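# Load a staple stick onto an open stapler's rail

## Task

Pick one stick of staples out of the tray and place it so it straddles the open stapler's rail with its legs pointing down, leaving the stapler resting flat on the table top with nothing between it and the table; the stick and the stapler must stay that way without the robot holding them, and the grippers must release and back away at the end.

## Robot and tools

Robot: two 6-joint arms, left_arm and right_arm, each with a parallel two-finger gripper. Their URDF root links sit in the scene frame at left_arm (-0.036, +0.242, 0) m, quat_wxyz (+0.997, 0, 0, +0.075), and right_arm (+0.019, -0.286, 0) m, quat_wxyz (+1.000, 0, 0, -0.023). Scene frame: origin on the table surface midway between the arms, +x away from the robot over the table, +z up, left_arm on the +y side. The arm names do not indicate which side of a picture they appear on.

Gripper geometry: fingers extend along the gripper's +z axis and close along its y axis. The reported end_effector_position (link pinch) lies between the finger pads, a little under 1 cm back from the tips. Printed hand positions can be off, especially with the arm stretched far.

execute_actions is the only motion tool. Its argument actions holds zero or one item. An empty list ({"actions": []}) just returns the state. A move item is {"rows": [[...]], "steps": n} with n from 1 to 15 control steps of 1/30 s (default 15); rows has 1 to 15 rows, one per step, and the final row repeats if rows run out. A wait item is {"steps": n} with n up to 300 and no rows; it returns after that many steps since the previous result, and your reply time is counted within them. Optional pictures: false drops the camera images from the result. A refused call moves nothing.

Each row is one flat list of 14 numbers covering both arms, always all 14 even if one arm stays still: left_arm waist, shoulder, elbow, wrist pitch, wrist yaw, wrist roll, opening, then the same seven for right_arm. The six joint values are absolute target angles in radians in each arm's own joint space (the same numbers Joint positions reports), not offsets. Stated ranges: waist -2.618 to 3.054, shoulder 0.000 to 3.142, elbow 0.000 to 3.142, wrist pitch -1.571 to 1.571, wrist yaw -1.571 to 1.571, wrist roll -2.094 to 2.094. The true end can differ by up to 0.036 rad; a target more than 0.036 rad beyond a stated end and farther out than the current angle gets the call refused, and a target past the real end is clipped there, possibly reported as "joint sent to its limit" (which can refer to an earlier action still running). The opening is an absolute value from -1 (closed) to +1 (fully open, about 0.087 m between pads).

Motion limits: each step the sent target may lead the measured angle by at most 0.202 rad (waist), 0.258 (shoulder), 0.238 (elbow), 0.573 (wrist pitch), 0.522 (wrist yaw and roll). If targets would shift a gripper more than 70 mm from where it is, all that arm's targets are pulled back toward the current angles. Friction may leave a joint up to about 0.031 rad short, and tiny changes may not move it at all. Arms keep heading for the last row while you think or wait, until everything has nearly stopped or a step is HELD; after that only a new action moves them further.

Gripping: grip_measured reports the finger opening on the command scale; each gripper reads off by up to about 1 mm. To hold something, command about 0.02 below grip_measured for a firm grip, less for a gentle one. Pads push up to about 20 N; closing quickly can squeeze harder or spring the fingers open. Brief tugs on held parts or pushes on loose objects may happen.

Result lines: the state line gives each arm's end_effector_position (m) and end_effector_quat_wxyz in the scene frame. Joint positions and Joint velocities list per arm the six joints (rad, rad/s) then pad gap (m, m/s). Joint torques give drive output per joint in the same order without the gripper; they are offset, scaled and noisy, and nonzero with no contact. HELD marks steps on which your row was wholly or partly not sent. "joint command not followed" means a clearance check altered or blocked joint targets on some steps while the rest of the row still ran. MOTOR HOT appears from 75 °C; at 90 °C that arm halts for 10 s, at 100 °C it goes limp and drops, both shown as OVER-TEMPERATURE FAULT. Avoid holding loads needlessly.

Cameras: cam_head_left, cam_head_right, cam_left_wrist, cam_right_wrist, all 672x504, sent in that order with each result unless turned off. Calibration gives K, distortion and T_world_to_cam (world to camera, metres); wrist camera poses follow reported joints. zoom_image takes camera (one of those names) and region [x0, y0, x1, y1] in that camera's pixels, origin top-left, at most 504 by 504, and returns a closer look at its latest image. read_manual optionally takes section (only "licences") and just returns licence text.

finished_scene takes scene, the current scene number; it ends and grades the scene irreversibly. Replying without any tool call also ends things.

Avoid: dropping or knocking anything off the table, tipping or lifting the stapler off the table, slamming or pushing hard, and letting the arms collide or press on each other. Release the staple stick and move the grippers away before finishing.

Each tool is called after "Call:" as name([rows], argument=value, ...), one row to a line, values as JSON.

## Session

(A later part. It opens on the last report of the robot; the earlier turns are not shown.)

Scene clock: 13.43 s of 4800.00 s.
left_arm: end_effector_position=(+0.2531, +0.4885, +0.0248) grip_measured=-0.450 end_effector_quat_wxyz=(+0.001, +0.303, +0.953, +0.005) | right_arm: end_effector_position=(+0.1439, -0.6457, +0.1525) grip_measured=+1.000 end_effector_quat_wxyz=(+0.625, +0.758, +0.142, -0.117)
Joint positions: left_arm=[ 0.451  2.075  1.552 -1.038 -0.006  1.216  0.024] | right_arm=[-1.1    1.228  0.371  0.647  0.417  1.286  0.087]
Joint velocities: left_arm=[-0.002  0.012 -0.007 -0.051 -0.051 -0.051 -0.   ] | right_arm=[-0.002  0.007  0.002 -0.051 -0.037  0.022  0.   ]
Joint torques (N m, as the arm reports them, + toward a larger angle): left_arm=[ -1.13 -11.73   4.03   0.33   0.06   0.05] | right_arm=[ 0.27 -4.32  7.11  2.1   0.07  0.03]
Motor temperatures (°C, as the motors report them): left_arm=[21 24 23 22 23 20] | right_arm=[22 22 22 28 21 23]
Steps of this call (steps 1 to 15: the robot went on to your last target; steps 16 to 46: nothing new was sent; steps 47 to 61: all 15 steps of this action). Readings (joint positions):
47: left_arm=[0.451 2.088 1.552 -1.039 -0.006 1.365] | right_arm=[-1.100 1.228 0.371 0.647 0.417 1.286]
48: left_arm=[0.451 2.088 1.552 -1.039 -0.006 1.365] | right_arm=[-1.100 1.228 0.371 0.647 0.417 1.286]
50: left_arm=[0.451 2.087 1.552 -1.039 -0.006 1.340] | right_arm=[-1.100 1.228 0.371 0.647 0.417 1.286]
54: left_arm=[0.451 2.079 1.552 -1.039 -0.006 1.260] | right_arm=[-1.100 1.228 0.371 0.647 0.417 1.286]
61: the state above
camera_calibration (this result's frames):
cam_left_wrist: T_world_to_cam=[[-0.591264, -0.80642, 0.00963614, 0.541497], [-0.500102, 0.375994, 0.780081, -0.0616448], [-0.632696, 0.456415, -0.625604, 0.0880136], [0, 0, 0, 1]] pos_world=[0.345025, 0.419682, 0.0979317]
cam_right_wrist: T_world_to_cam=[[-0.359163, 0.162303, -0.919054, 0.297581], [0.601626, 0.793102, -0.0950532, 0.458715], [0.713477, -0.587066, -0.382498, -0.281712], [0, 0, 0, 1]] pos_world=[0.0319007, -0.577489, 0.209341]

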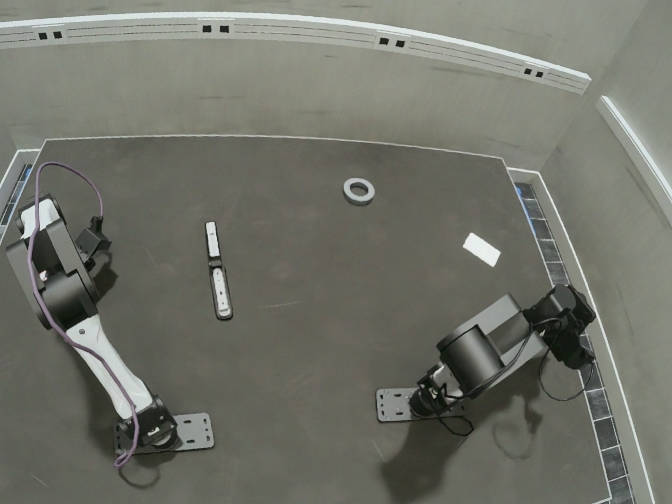

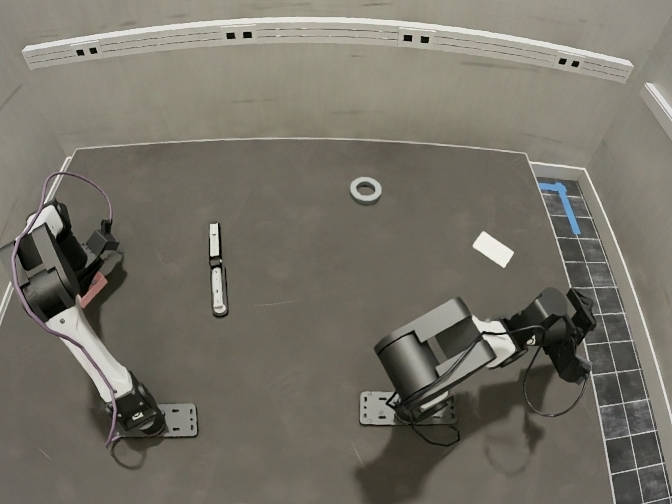

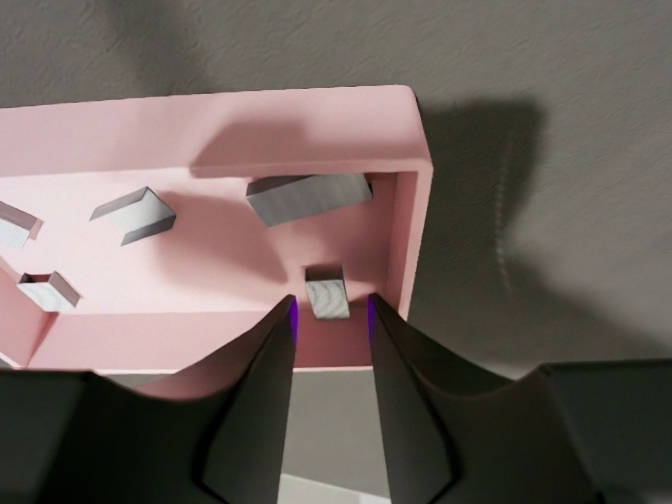

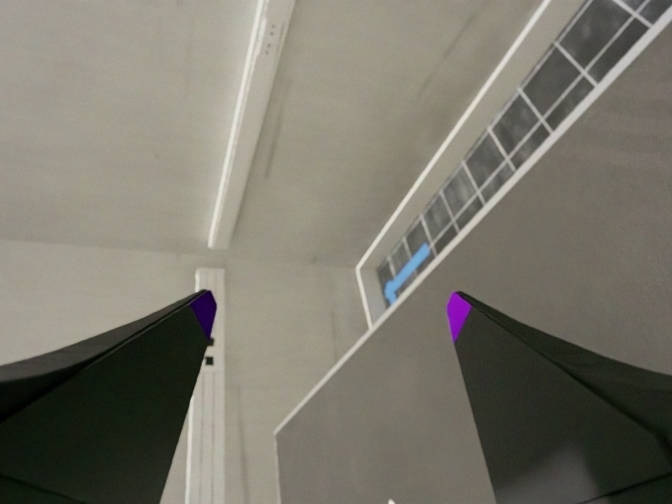

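Call:
execute_actions([
  {"rows":[[0.452,2.09,1.538,-1.0,0,1.2,-0.55,-1.1,1.228,0.371,0.647,0.417,1.286,1],[0.452,2.10,1.538,-1.0,0,1.2,-0.55,-1.1,1.228,0.371,0.647,0.417,1.286,1],[0.452,2.115,1.538,-0.99,0,1.2,-0.55,-1.1,1.228,0.371,0.647,0.417,1.286,1]]},
])

Scene clock: 14.43 s of 4800.00 s.
left_arm: end_effector_position=(+0.2576, +0.4914, +0.0171) grip_measured=-0.550 end_effector_quat_wxyz=(+0.004, +0.298, +0.955, +0.009) | right_arm: end_effector_position=(+0.1439, -0.6457, +0.1525) grip_measured=+1.000 end_effector_quat_wxyz=(+0.625, +0.758, +0.142, -0.117)
Joint positions: left_arm=[ 0.451  2.095  1.552 -1.008 -0.006  1.205  0.02 ] | right_arm=[-1.1    1.228  0.371  0.647  0.417  1.286  0.087]
Joint velocities: left_arm=[-0.012 -0.007 -0.012  0.007 -0.022  0.007 -0.002] | right_arm=[-0.002 -0.017  0.002 -0.037 -0.007  0.022  0.   ]
Joint torques (N m, as the arm reports them, + toward a larger angle): left_arm=[-0.26 -9.04  4.02  0.35  0.07  0.04] | right_arm=[ 0.27 -4.31  7.13  2.1   0.07  0.03]
Motor temperatures (°C, as the motors report them): left_arm=[21 25 23 22 23 20] | right_arm=[22 22 22 28 21 23]
Steps of this call (steps 1 to 15: the robot went on to your last target; steps 16 to 30: all 15 steps of this action). Readings (joint positions):
16: left_arm=[0.451 2.075 1.552 -1.036 -0.006 1.205] | right_arm=[-1.100 1.228 0.371 0.647 0.417 1.286]
17: left_arm=[0.451 2.075 1.552 -1.033 -0.006 1.205] | right_arm=[-1.100 1.228 0.371 0.647 0.417 1.286]
19: left_arm=[0.451 2.079 1.552 -1.023 -0.006 1.205] | right_arm=[-1.100 1.228 0.371 0.647 0.417 1.286]
23: left_arm=[0.451 2.093 1.552 -1.013 -0.006 1.205] | right_arm=[-1.100 1.228 0.371 0.647 0.417 1.286]
30: the state above
camera_calibration (this result's frames):
cam_left_wrist: T_world_to_cam=[[-0.582349, -0.812939, -0.0000716097, 0.547602], [-0.510933, 0.365939, 0.77784, -0.0467653], [-0.63231, 0.453011, -0.628462, 0.0863823], [0, 0, 0, 1]] pos_world=[0.349622, 0.423148, 0.0907031]
cam_right_wrist: T_world_to_cam=[[-0.359163, 0.162303, -0.919054, 0.297581], [0.601626, 0.793102, -0.0950532, 0.458715], [0.713477, -0.587066, -0.382498, -0.281712], [0, 0, 0, 1]] pos_world=[0.0319007, -0.577489, 0.209341]

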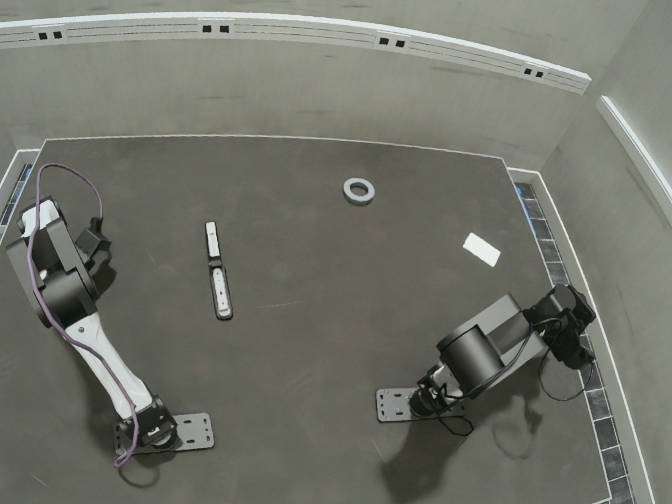

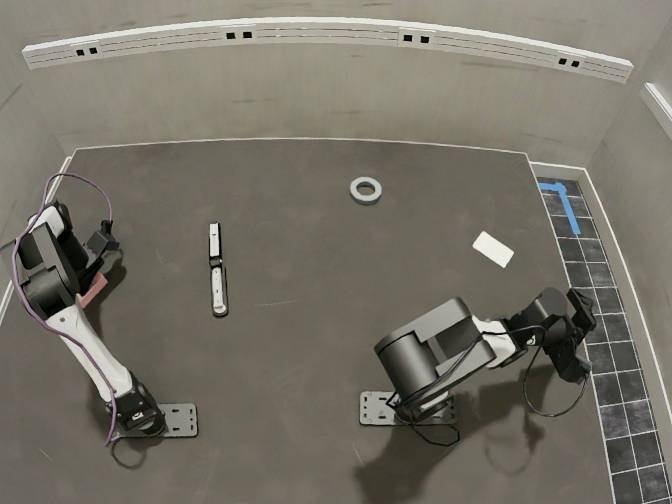

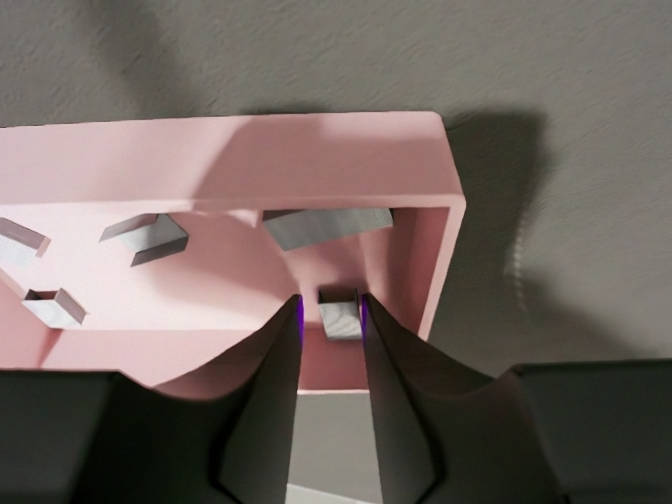

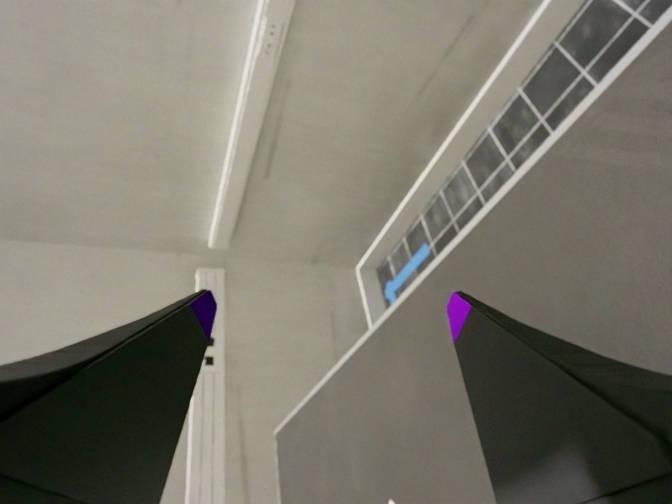

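Close.

Call:
execute_actions([
  {"rows":[[0.452,2.115,1.538,-1.0,0,1.2,-0.6,-1.1,1.228,0.371,0.647,0.417,1.286,1],[0.452,2.115,1.538,-1.0,0,1.2,-0.65,-1.1,1.228,0.371,0.647,0.417,1.286,1],[0.452,2.115,1.538,-1.0,0,1.2,-0.7,-1.1,1.228,0.371,0.647,0.417,1.286,1],[0.452,2.115,1.538,-1.0,0,1.2,-0.73,-1.1,1.228,0.371,0.647,0.417,1.286,1],[0.452,2.115,1.538,-1.0,0,1.2,-0.765,-1.1,1.228,0.371,0.647,0.417,1.286,1]]},
])

Call:
zoom_image(camera="cam_left_wrist", region=[260,240,440,400])

Scene clock: 15.73 s of 4800.00 s.
left_arm: end_effector_position=(+0.2578, +0.4916, +0.0171) grip_measured=-0.747 end_effector_quat_wxyz=(+0.004, +0.297, +0.955, +0.010) | right_arm: end_effector_position=(+0.1439, -0.6457, +0.1525) grip_measured=+1.000 end_effector_quat_wxyz=(+0.625, +0.758, +0.142, -0.117)
Joint positions: left_arm=[ 0.451  2.095  1.552 -1.007 -0.006  1.205  0.011] | right_arm=[-1.1    1.228  0.371  0.647  0.417  1.286  0.087]
Joint velocities: left_arm=[ 0.002 -0.017 -0.002  0.007 -0.037 -0.037 -0.   ] | right_arm=[-0.002  0.007 -0.017  0.007  0.007  0.022  0.   ]
Joint torques (N m, as the arm reports them, + toward a larger angle): left_arm=[-0.27 -9.01  4.05  0.27  0.07  0.04] | right_arm=[ 0.27 -4.33  7.12  2.1   0.07  0.03]
Motor temperatures (°C, as the motors report them): left_arm=[21 25 23 22 23 20] | right_arm=[22 22 22 28 21 23]
Steps of this call (steps 1 to 15: the robot went on to your last target; steps 16 to 24: nothing new was sent; steps 25 to 39: all 15 steps of this action). Readings (joint positions):
25: left_arm=[0.451 2.095 1.552 -1.007 -0.006 1.205] | right_arm=[-1.100 1.228 0.371 0.647 0.417 1.286]
26: left_arm=[0.451 2.095 1.552 -1.007 -0.006 1.205] | right_arm=[-1.100 1.228 0.371 0.647 0.417 1.286]
28: left_arm=[0.451 2.095 1.552 -1.007 -0.006 1.205] | right_arm=[-1.100 1.228 0.371 0.647 0.417 1.286]
32: left_arm=[0.451 2.095 1.552 -1.007 -0.006 1.205] | right_arm=[-1.100 1.228 0.371 0.647 0.417 1.286]
39: the state above
camera_calibration (this result's frames):
cam_left_wrist: T_world_to_cam=[[-0.582039, -0.81316, -0.00114675, 0.547902], [-0.511812, 0.365245, 0.777589, -0.0461227], [-0.631886, 0.453174, -0.628771, 0.0862669], [0, 0, 0, 1]] pos_world=[0.349805, 0.423284, 0.090735]
cam_right_wrist: T_world_to_cam=[[-0.359163, 0.162303, -0.919054, 0.297581], [0.601626, 0.793102, -0.0950532, 0.458715], [0.713477, -0.587066, -0.382498, -0.281712], [0, 0, 0, 1]] pos_world=[0.0319007, -0.577489, 0.209341]

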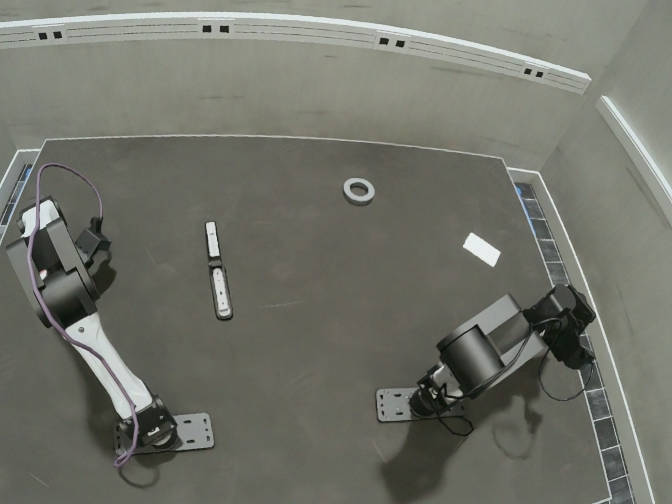

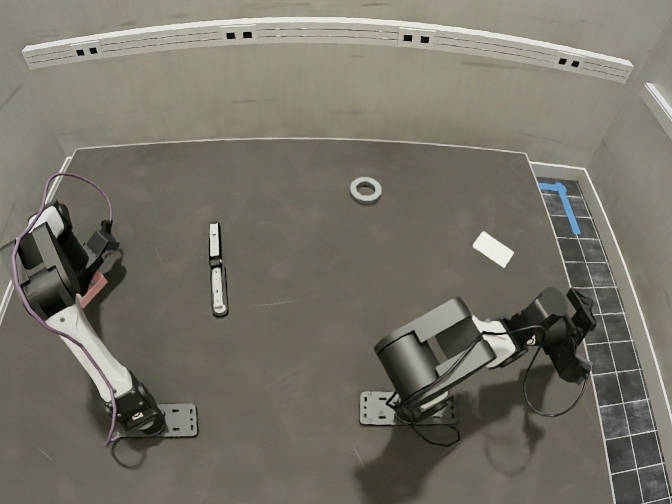

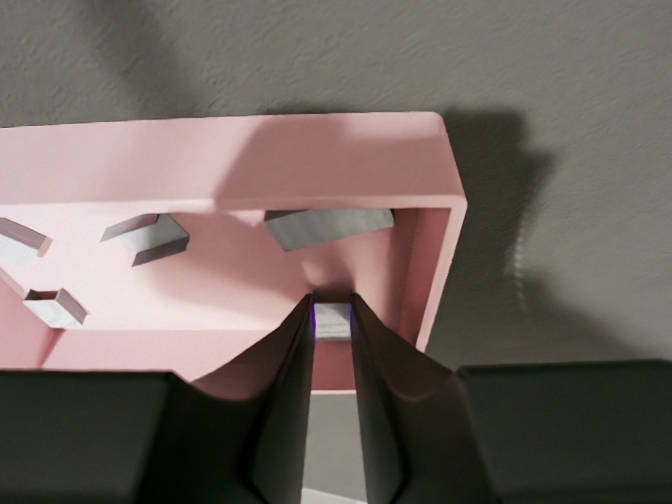

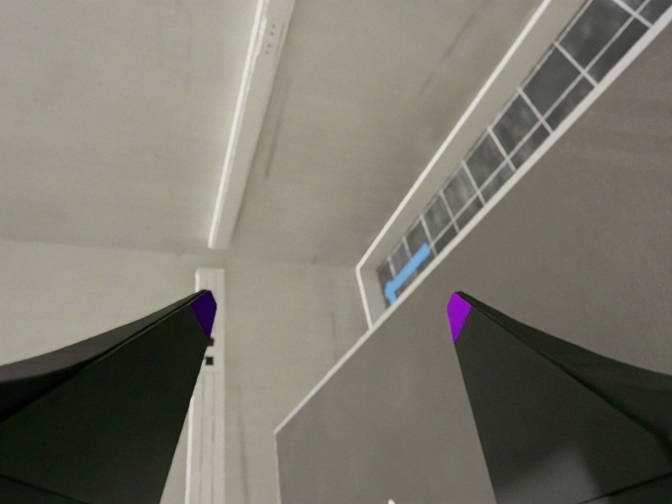

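Region (260, 240, 440, 400) of cam_left_wrist's 672x504 image, scaled by 2.800, with more detail than that image has.

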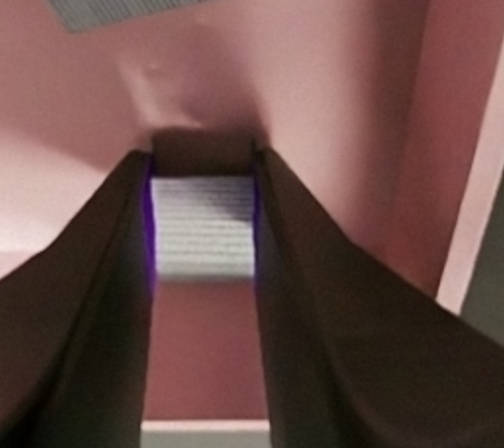

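Call:
execute_actions([
  {"rows":[[0.452,2.07,1.6,-1.06,0,1.2,-0.765,-1.1,1.228,0.371,0.647,0.417,1.286,1],[0.452,2.06,1.62,-1.1,0,1.2,-0.765,-1.1,1.228,0.371,0.647,0.417,1.286,1],[0.452,2.05,1.65,-1.14,0,1.2,-0.765,-1.1,1.228,0.371,0.647,0.417,1.286,1],[0.452,2.03,1.69,-1.21,0,1.2,-0.765,-1.1,1.228,0.371,0.647,0.417,1.286,1],[0.452,1.99,1.76,-1.33,0,1.2,-0.765,-1.1,1.228,0.371,0.647,0.417,1.286,1]]},
], pictures=false)

Call:
execute_actions([
  {"rows":[[-0.405,1.85,1.53,-1.22,0,-0.435,-0.765,-1.1,1.228,0.371,0.647,0.417,1.286,1]]},
], pictures=false)

Call:
execute_actions([
  {"steps":45},
])

Scene clock: 19.47 s of 4800.00 s.
left_arm: end_effector_position=(+0.2534, +0.4885, +0.1116) grip_measured=-0.747 end_effector_quat_wxyz=(+0.017, +0.297, +0.954, +0.027) | right_arm: end_effector_position=(+0.1439, -0.6457, +0.1525) grip_measured=+1.000 end_effector_quat_wxyz=(+0.625, +0.758, +0.142, -0.117)
Joint positions: left_arm=[ 0.451  1.979  1.76  -1.289 -0.006  1.205  0.011] | right_arm=[-1.1    1.228  0.371  0.647  0.417  1.286  0.087]
Joint velocities: left_arm=[ 0.007 -0.012 -0.007 -0.154  0.081  0.022  0.   ] | right_arm=[ 0.002  0.007  0.002 -0.007 -0.007 -0.022  0.   ]
Joint torques (N m, as the arm reports them, + toward a larger angle): left_arm=[-0.26 -8.94  5.33  0.18  0.07  0.04] | right_arm=[ 0.26 -4.33  7.12  2.1   0.07  0.03]
Motor temperatures (°C, as the motors report them): left_arm=[21 25 23 22 23 20] | right_arm=[22 22 23 29 21 23]
Steps of this call (steps 1 to 15: the robot went on to your last target; steps 16 to 90: nothing new was sent; then 0.23 s passed at rest; steps 91 to 105: all 15 steps of this action). Readings (joint positions):
91: left_arm=[0.451 2.095 1.557 -1.014 -0.006 1.205] | right_arm=[-1.100 1.228 0.371 0.647 0.417 1.286]
92: left_arm=[0.451 2.095 1.568 -1.029 -0.006 1.205] | right_arm=[-1.100 1.228 0.371 0.647 0.417 1.286]
94: left_arm=[0.451 2.092 1.613 -1.078 -0.006 1.205] | right_arm=[-1.100 1.228 0.371 0.647 0.417 1.286]
98: left_arm=[0.451 2.029 1.731 -1.206 -0.006 1.205] | right_arm=[-1.100 1.228 0.371 0.647 0.417 1.286]
105: the state above

Scene clock: 19.97 s of 4800.00 s.
left_arm: end_effector_position=(+0.2734, +0.1809, +0.0907) grip_measured=-0.747 end_effector_quat_wxyz=(+0.007, +0.094, +0.996, +0.001) | right_arm: end_effector_position=(+0.1439, -0.6457, +0.1525) grip_measured=+1.000 end_effector_quat_wxyz=(+0.625, +0.758, +0.142, -0.117)
Joint positions: left_arm=[-0.346  1.888  1.554 -1.224 -0.003 -0.008  0.011] | right_arm=[-1.1    1.228  0.371  0.647  0.417  1.286  0.087]
Joint velocities: left_arm=[-1.512 -0.002 -0.012  0.066  0.095 -2.835 -0.002] | right_arm=[ 0.002  0.012 -0.017 -0.007  0.037  0.022  0.   ]
Joint torques (N m, as the arm reports them, + toward a larger angle): left_arm=[  2.89 -11.76   3.54   0.23  -0.14   0.07] | right_arm=[ 0.27 -4.33  7.13  2.1   0.07  0.03]
Motor temperatures (°C, as the motors report them): left_arm=[21 25 23 22 23 20] | right_arm=[22 22 23 29 21 23]
Steps of this call (steps 1 to 15: all 15 steps of this action). Readings (joint positions):
1: left_arm=[0.438 1.963 1.728 -1.268 -0.011 1.145] | right_arm=[-1.100 1.228 0.371 0.647 0.417 1.286]
2: left_arm=[0.411 1.937 1.679 -1.252 -0.015 1.071] | right_arm=[-1.100 1.228 0.371 0.647 0.417 1.286]
4: left_arm=[0.317 1.903 1.605 -1.252 -0.015 0.917] | right_arm=[-1.100 1.228 0.371 0.647 0.417 1.286]
8: left_arm=[0.078 1.888 1.558 -1.245 -0.011 0.590] | right_arm=[-1.100 1.228 0.371 0.647 0.417 1.286]
15: the state above

Scene clock: 21.47 s of 4800.00 s.
left_arm: end_effector_position=(+0.2666, +0.1425, +0.0945) grip_measured=-0.747 end_effector_quat_wxyz=(+0.011, -0.085, +0.996, -0.007) | right_arm: end_effector_position=(+0.1439, -0.6457, +0.1525) grip_measured=+1.000 end_effector_quat_wxyz=(+0.625, +0.758, +0.142, -0.117)
Joint positions: left_arm=[-0.41   1.87   1.547 -1.222  0.007 -0.43   0.011] | right_arm=[-1.1    1.228  0.371  0.647  0.417  1.286  0.087]
Joint velocities: left_arm=[-0.007  0.007  0.002 -0.007 -0.037 -0.037 -0.   ] | right_arm=[ 0.002 -0.017 -0.007 -0.007 -0.066 -0.037  0.   ]
Joint torques (N m, as the arm reports them, + toward a larger angle): left_arm=[  0.09 -10.31   4.08   0.3   -0.12   0.05] | right_arm=[ 0.27 -4.32  7.12  2.09  0.07  0.03]
Motor temperatures (°C, as the motors report them): left_arm=[21 26 23 22 23 20] | right_arm=[22 22 23 29 21 23]
Steps of this call (steps 1 to 45: the robot went on to your last target). Readings (joint positions):
1: left_arm=[-0.390 1.887 1.553 -1.223 0.001 -0.092] | right_arm=[-1.100 1.228 0.371 0.647 0.417 1.286]
2: left_arm=[-0.419 1.884 1.551 -1.222 0.006 -0.159] | right_arm=[-1.100 1.228 0.371 0.647 0.417 1.286]
4: left_arm=[-0.434 1.877 1.547 -1.222 0.010 -0.256] | right_arm=[-1.100 1.228 0.371 0.647 0.417 1.286]
8: left_arm=[-0.413 1.870 1.547 -1.222 0.008 -0.359] | right_arm=[-1.100 1.228 0.371 0.647 0.417 1.286]
45: the state above
All arms were judged still, so your last target was given up. Only a new action makes them travel on or press farther. Fingers that are still opening or closing keep moving.
camera_calibration (this result's frames):
cam_left_wrist: T_world_to_cam=[[0.151765, -0.987743, 0.0364847, 0.0949315], [-0.64, -0.0700713, 0.765173, 0.12307], [-0.753238, -0.139477, -0.64279, 0.41681], [0, 0, 0, 1]] pos_world=[0.378315, 0.160527, 0.170287]
cam_right_wrist: T_world_to_cam=[[-0.359163, 0.162303, -0.919054, 0.297581], [0.601626, 0.793102, -0.0950532, 0.458715], [0.713477, -0.587066, -0.382498, -0.281712], [0, 0, 0, 1]] pos_world=[0.0319007, -0.577489, 0.209341]

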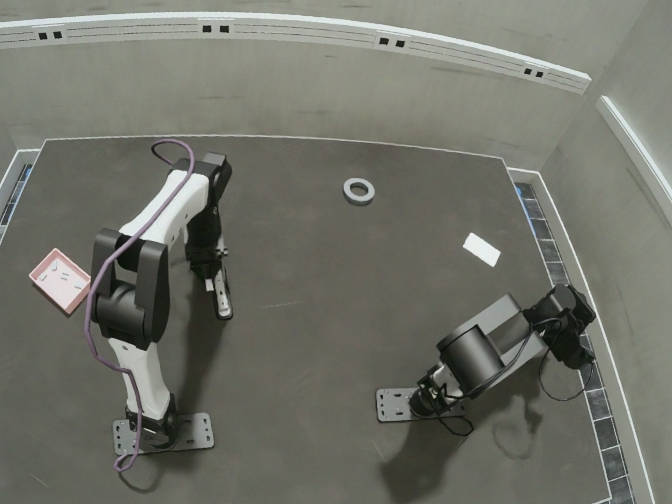

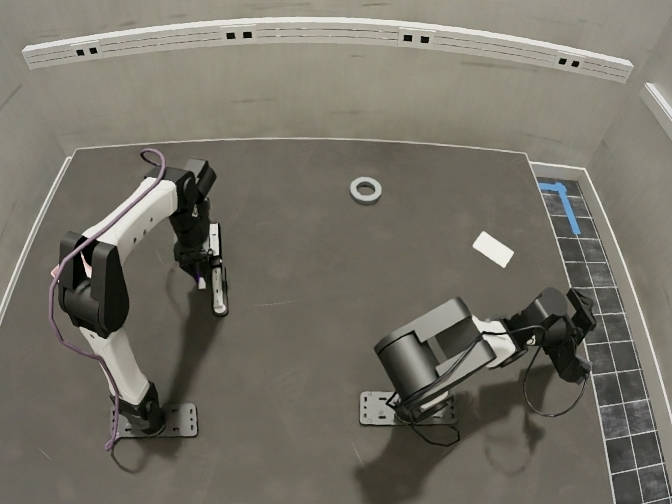

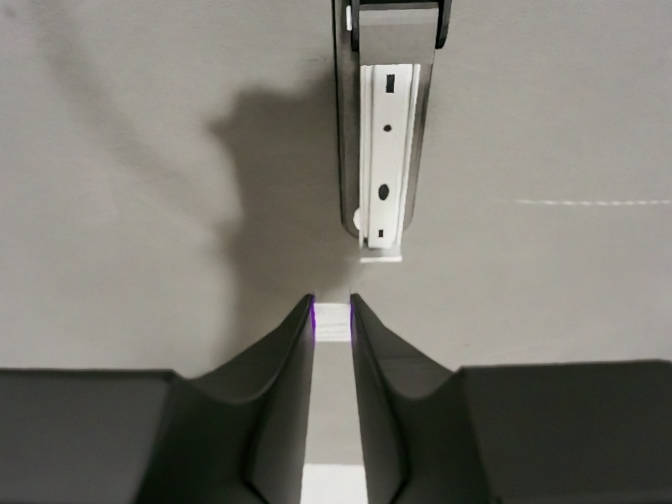

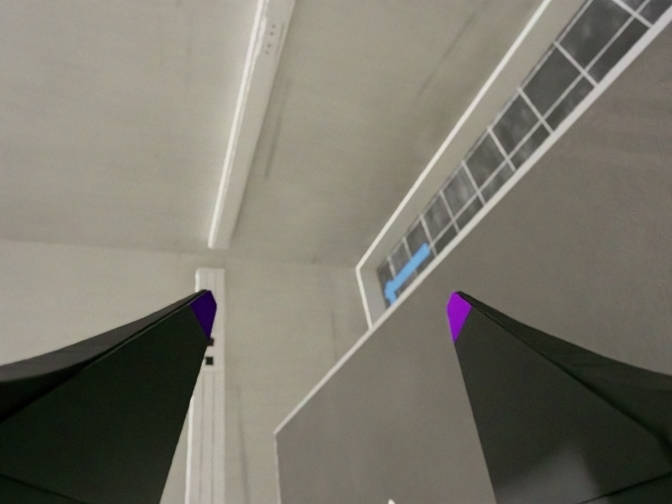

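Call:
execute_actions([
  {"rows":[[-0.45,1.9,1.52,-1.18,0,-0.53,-0.765,-1.1,1.228,0.371,0.647,0.417,1.286,1],[-0.47,1.92,1.5,-1.15,0,-0.53,-0.765,-1.1,1.228,0.371,0.647,0.417,1.286,1],[-0.485,1.95,1.482,-1.115,-0.01,-0.531,-0.765,-1.1,1.228,0.371,0.647,0.417,1.286,1]]},
], pictures=false)

Call:
execute_actions([
  {"steps":10},
])

Call:
zoom_image(camera="cam_left_wrist", region=[240,120,420,360])

Scene clock: 28.60 s of 4800.00 s.
left_arm: end_effector_position=(+0.2616, +0.1162, +0.0574) grip_measured=-0.747 end_effector_quat_wxyz=(-0.008, -0.092, +0.996, +0.005) | right_arm: end_effector_position=(+0.1439, -0.6457, +0.1525) grip_measured=+1.000 end_effector_quat_wxyz=(+0.625, +0.758, +0.142, -0.117)
Joint positions: left_arm=[-0.487  1.944  1.491 -1.136 -0.002 -0.522  0.011] | right_arm=[-1.1    1.228  0.371  0.647  0.417  1.286  0.087]
Joint velocities: left_arm=[-0.002  0.002 -0.017  0.095  0.066  0.022 -0.001] | right_arm=[-0.007  0.007  0.017  0.007 -0.007 -0.095  0.   ]
Joint torques (N m, as the arm reports them, + toward a larger angle): left_arm=[-0.2  -8.86  4.52  0.32 -0.15  0.03] | right_arm=[ 0.27 -4.32  7.12  2.09  0.07  0.03]
Motor temperatures (°C, as the motors report them): left_arm=[21 27 23 22 23 20] | right_arm=[22 22 23 30 21 23]
Steps of this call (steps 1 to 90: nothing new was sent; then 3.63 s passed at rest; steps 91 to 105: all 15 steps of this action). Readings (joint positions):
91: left_arm=[-0.413 1.870 1.545 -1.219 0.005 -0.445] | right_arm=[-1.100 1.228 0.371 0.647 0.417 1.286]
92: left_arm=[-0.421 1.871 1.540 -1.209 0.003 -0.462] | right_arm=[-1.100 1.228 0.371 0.647 0.417 1.286]
94: left_arm=[-0.451 1.887 1.522 -1.180 -0.001 -0.485] | right_arm=[-1.100 1.228 0.371 0.647 0.417 1.286]
98: left_arm=[-0.487 1.937 1.495 -1.150 -0.001 -0.508] | right_arm=[-1.100 1.228 0.371 0.647 0.417 1.286]
105: the state above

Scene clock: 28.93 s of 4800.00 s.
left_arm: end_effector_position=(+0.2626, +0.1157, +0.0572) grip_measured=-0.747 end_effector_quat_wxyz=(-0.006, -0.094, +0.996, +0.004) | right_arm: end_effector_position=(+0.1439, -0.6457, +0.1525) grip_measured=+1.000 end_effector_quat_wxyz=(+0.625, +0.758, +0.142, -0.117)
Joint positions: left_arm=[-0.487  1.944  1.491 -1.132 -0.002 -0.525  0.011] | right_arm=[-1.1    1.228  0.371  0.647  0.417  1.286  0.087]
Joint velocities: left_arm=[ 0.002 -0.012 -0.002 -0.022  0.022  0.037 -0.003] | right_arm=[-0.002 -0.012 -0.007  0.081 -0.066 -0.007  0.   ]
Joint torques (N m, as the arm reports them, + toward a larger angle): left_arm=[-0.2  -8.82  4.57  0.37 -0.13  0.04] | right_arm=[ 0.27 -4.32  7.12  2.1   0.07  0.03]
Motor temperatures (°C, as the motors report them): left_arm=[21 27 23 22 23 20] | right_arm=[22 22 23 30 21 23]
Steps of this call (steps 1 to 10: the robot went on to your last target). Readings (joint positions):
1: left_arm=[-0.487 1.944 1.491 -1.135 -0.002 -0.523] | right_arm=[-1.100 1.228 0.371 0.647 0.417 1.286]
2: left_arm=[-0.487 1.944 1.491 -1.135 -0.002 -0.523] | right_arm=[-1.100 1.228 0.371 0.647 0.417 1.286]
4: left_arm=[-0.487 1.944 1.491 -1.133 -0.002 -0.524] | right_arm=[-1.100 1.228 0.371 0.647 0.417 1.286]
8: left_arm=[-0.487 1.944 1.491 -1.132 -0.002 -0.525] | right_arm=[-1.100 1.228 0.371 0.647 0.417 1.286]
10: the state above
camera_calibration (this result's frames):
cam_left_wrist: T_world_to_cam=[[0.170356, -0.985316, 0.0114279, 0.0667495], [-0.611498, -0.0966165, 0.785325, 0.14163], [-0.77269, -0.140773, -0.618978, 0.390006], [0, 0, 0, 1]] pos_world=[0.376589, 0.134356, 0.129416]
cam_right_wrist: T_world_to_cam=[[-0.359163, 0.162303, -0.919054, 0.297581], [0.601626, 0.793102, -0.0950532, 0.458715], [0.713477, -0.587066, -0.382498, -0.281712], [0, 0, 0, 1]] pos_world=[0.0319007, -0.577489, 0.209341]

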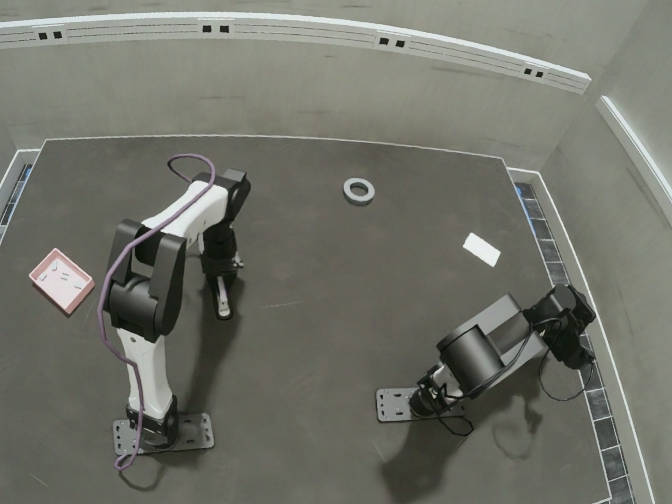

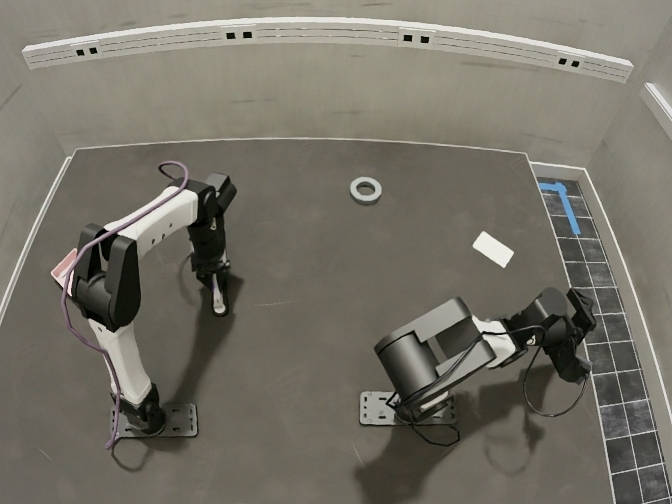

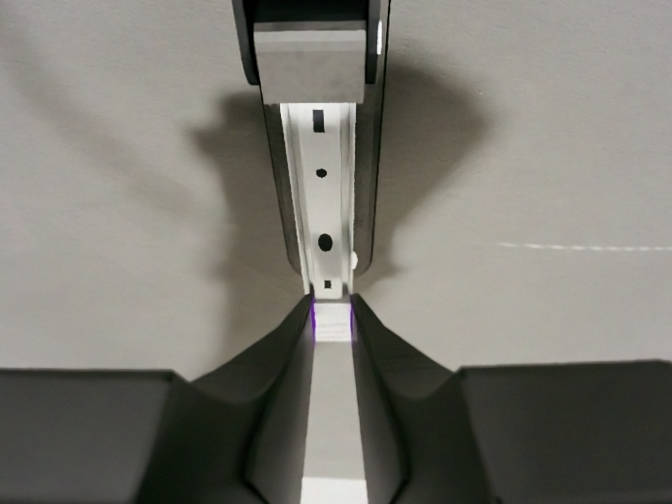

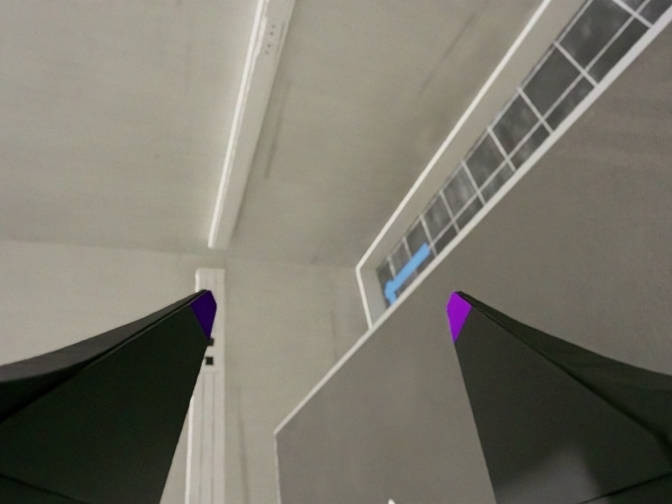

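Region (240, 120, 420, 360) of cam_left_wrist's 672x504 image, scaled by 2.100, with more detail than that image has; it fills the left 378 columns of this view, and the rest is white.

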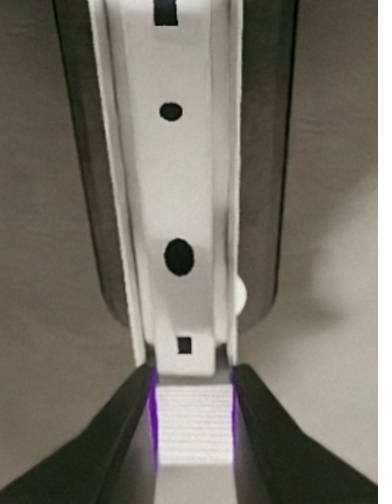

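Call:
execute_actions([
  {"rows":[[-0.473,1.965,1.462,-1.085,-0.01,-0.525,-0.765,-1.1,1.228,0.371,0.647,0.417,1.286,1]]},
])

Call:
zoom_image(camera="cam_left_wrist", region=[260,200,400,360])

Scene clock: 30.77 s of 4800.00 s.
left_arm: end_effector_position=(+0.2665, +0.1163, +0.0534) grip_measured=-0.747 end_effector_quat_wxyz=(+0.002, -0.097, +0.995, +0.001) | right_arm: end_effector_position=(+0.1439, -0.6457, +0.1525) grip_measured=+1.000 end_effector_quat_wxyz=(+0.625, +0.758, +0.142, -0.117)
Joint positions: left_arm=[-0.481  1.944  1.478 -1.103 -0.002 -0.526  0.011] | right_arm=[-1.1    1.228  0.371  0.647  0.417  1.286  0.087]
Joint velocities: left_arm=[ 0.002 -0.017  0.012 -0.007 -0.037  0.007 -0.   ] | right_arm=[-0.012 -0.007  0.012  0.007 -0.007 -0.022  0.   ]
Joint torques (N m, as the arm reports them, + toward a larger angle): left_arm=[ 0.42 -7.78  3.97  0.38 -0.14  0.1 ] | right_arm=[ 0.27 -4.32  7.12  2.1   0.07  0.02]
Motor temperatures (°C, as the motors report them): left_arm=[21 27 23 22 23 20] | right_arm=[22 22 24 30 21 23]
Steps of this call (steps 1 to 15: the robot went on to your last target; steps 16 to 40: nothing new was sent; steps 41 to 55: all 15 steps of this action). Readings (joint positions):
41: left_arm=[-0.487 1.944 1.489 -1.128 -0.002 -0.526] | right_arm=[-1.100 1.228 0.371 0.647 0.417 1.286]
42: left_arm=[-0.486 1.944 1.486 -1.122 -0.002 -0.526] | right_arm=[-1.100 1.228 0.371 0.647 0.417 1.286]
44: left_arm=[-0.484 1.944 1.480 -1.114 -0.002 -0.526] | right_arm=[-1.100 1.228 0.371 0.647 0.417 1.286]
48: left_arm=[-0.481 1.944 1.478 -1.108 -0.002 -0.526] | right_arm=[-1.100 1.228 0.371 0.647 0.417 1.286]
55: the state above
camera_calibration (this result's frames):
cam_left_wrist: T_world_to_cam=[[0.176128, -0.984176, 0.0194098, 0.0646132], [-0.62301, -0.096184, 0.776278, 0.150575], [-0.762127, -0.148817, -0.630092, 0.389474], [0, 0, 0, 1]] pos_world=[0.379258, 0.136034, 0.127262]
cam_right_wrist: T_world_to_cam=[[-0.359163, 0.162303, -0.919054, 0.297581], [0.601626, 0.793102, -0.0950532, 0.458715], [0.713477, -0.587066, -0.382498, -0.281712], [0, 0, 0, 1]] pos_world=[0.0319007, -0.577489, 0.209341]

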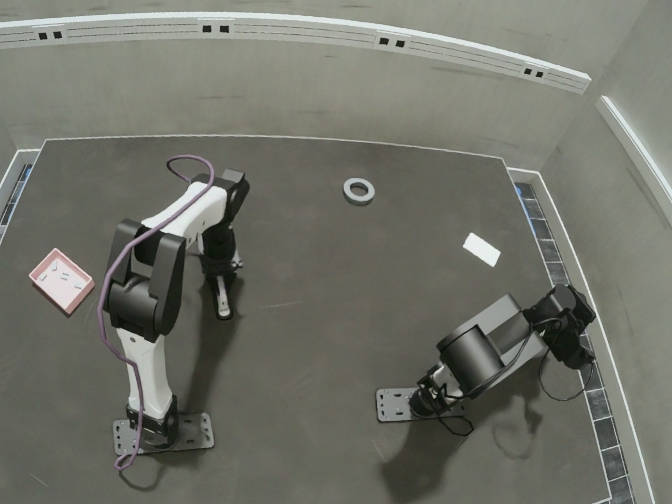

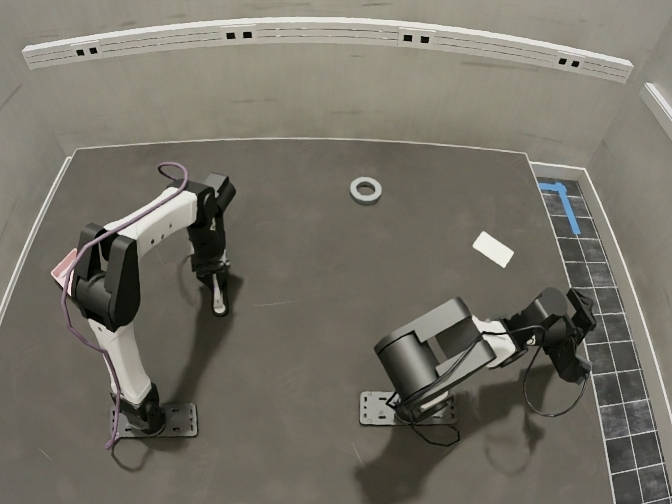

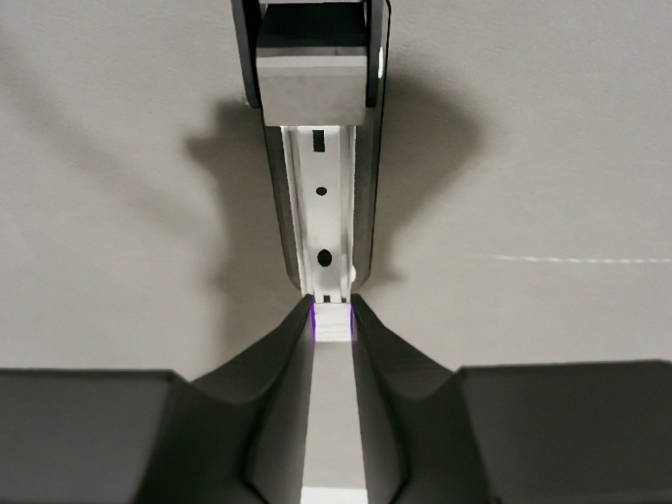

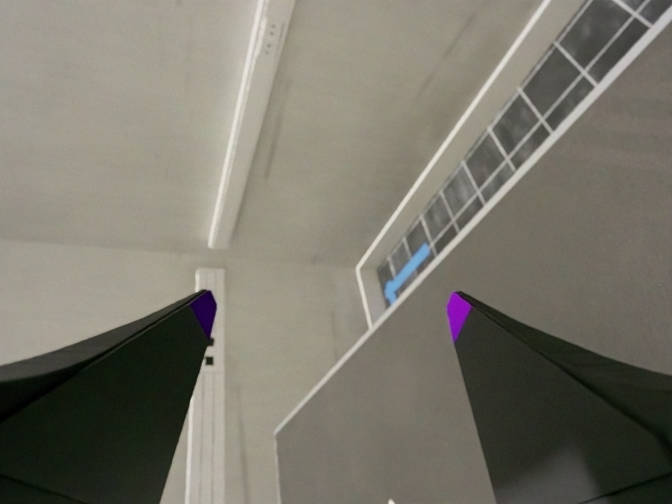

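Region (260, 200, 400, 360) of cam_left_wrist's 672x504 image, scaled by 3.150, with more detail than that image has; it fills the left 441 columns of this view, and the rest is white.

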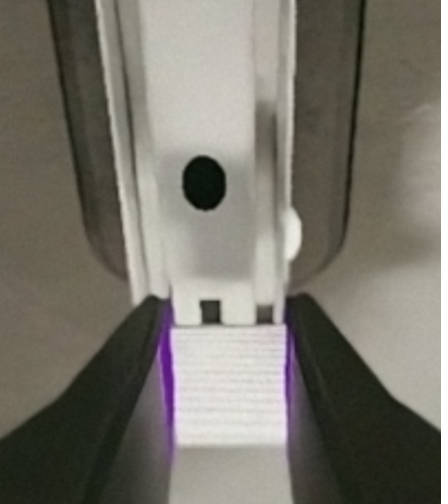

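Call:
execute_actions([
  {"rows":[[-0.467,1.965,1.44,-1.068,-0.01,-0.512,-0.765,-1.1,1.228,0.371,0.647,0.417,1.286,1]]},
])

Call:
zoom_image(camera="cam_left_wrist", region=[260,200,400,360])

Scene clock: 31.87 s of 4800.00 s.
left_arm: end_effector_position=(+0.2646, +0.1193, +0.0480) grip_measured=-0.747 end_effector_quat_wxyz=(-0.001, -0.096, +0.995, +0.002) | right_arm: end_effector_position=(+0.1439, -0.6457, +0.1525) grip_measured=+1.000 end_effector_quat_wxyz=(+0.625, +0.758, +0.142, -0.117)
Joint positions: left_arm=[-0.476  1.944  1.455 -1.086 -0.002 -0.517  0.011] | right_arm=[-1.1    1.228  0.371  0.647  0.417  1.286  0.087]
Joint velocities: left_arm=[ 0.012 -0.007 -0.017  0.022 -0.022  0.037  0.002] | right_arm=[ 0.012 -0.027 -0.017  0.066  0.022  0.066  0.   ]
Joint torques (N m, as the arm reports them, + toward a larger angle): left_arm=[ 0.41 -7.74  4.    0.37 -0.14  0.15] | right_arm=[ 0.27 -4.32  7.13  2.1   0.07  0.03]
Motor temperatures (°C, as the motors report them): left_arm=[21 27 23 22 23 20] | right_arm=[22 22 24 30 21 23]
Steps of this call (steps 1 to 15: the robot went on to your last target; steps 16 to 18: nothing new was sent; steps 19 to 33: all 15 steps of this action). Readings (joint positions):
19: left_arm=[-0.481 1.944 1.475 -1.098 -0.002 -0.524] | right_arm=[-1.100 1.228 0.371 0.647 0.417 1.286]
20: left_arm=[-0.480 1.944 1.470 -1.094 -0.002 -0.523] | right_arm=[-1.100 1.228 0.371 0.647 0.417 1.286]
22: left_arm=[-0.477 1.944 1.459 -1.091 -0.002 -0.521] | right_arm=[-1.100 1.228 0.371 0.647 0.417 1.286]
26: left_arm=[-0.476 1.944 1.455 -1.089 -0.002 -0.519] | right_arm=[-1.100 1.228 0.371 0.647 0.417 1.286]
33: the state above
camera_calibration (this result's frames):
cam_left_wrist: T_world_to_cam=[[0.173597, -0.984676, 0.0166376, 0.0688478], [-0.619038, -0.0959652, 0.779476, 0.152586], [-0.765934, -0.145614, -0.626212, 0.385432], [0, 0, 0, 1]] pos_world=[0.377721, 0.13856, 0.12128]
cam_right_wrist: T_world_to_cam=[[-0.359163, 0.162303, -0.919054, 0.297581], [0.601626, 0.793102, -0.0950532, 0.458715], [0.713477, -0.587066, -0.382498, -0.281712], [0, 0, 0, 1]] pos_world=[0.0319007, -0.577489, 0.209341]

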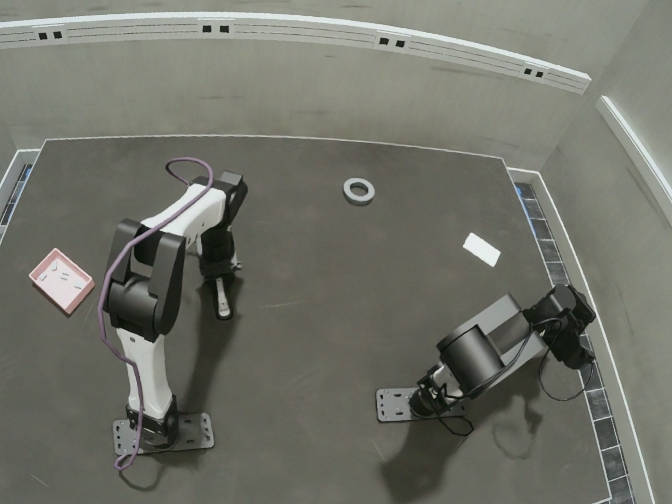

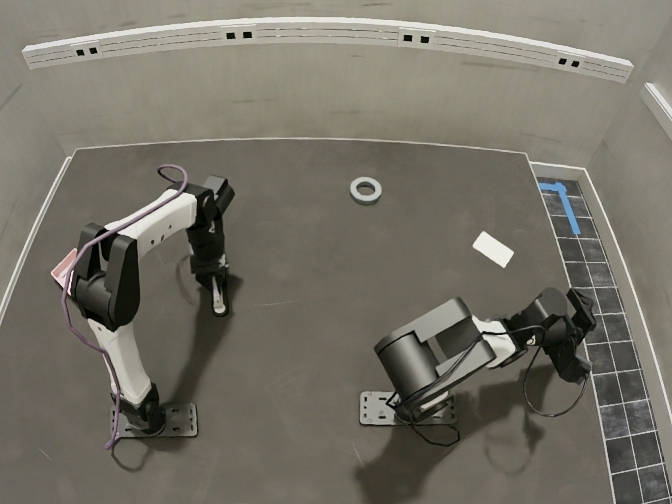

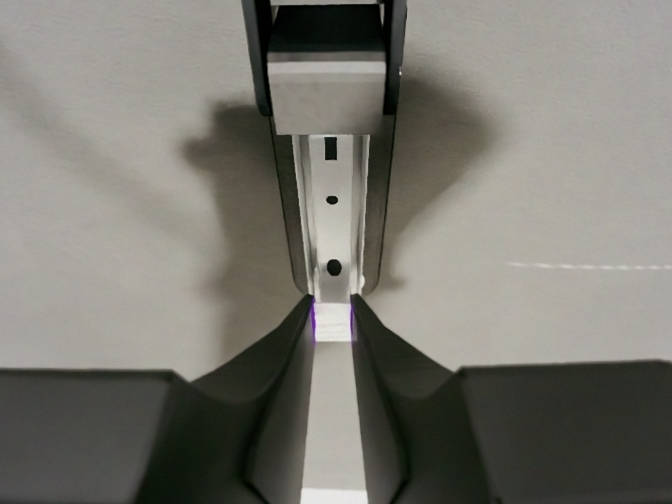

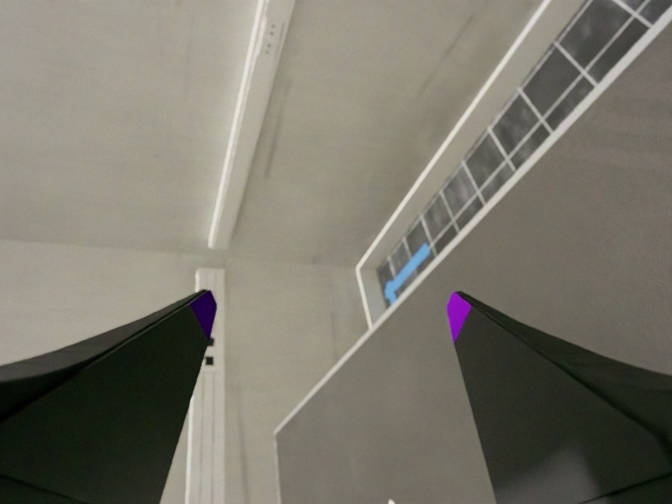

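Region (260, 200, 400, 360) of cam_left_wrist's 672x504 image, scaled by 3.150, with more detail than that image has; it fills the left 441 columns of this view, and the rest is white.

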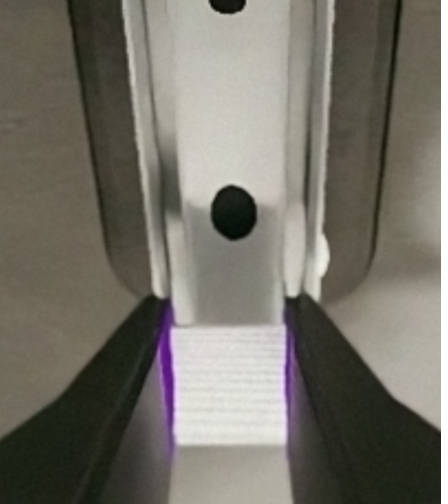

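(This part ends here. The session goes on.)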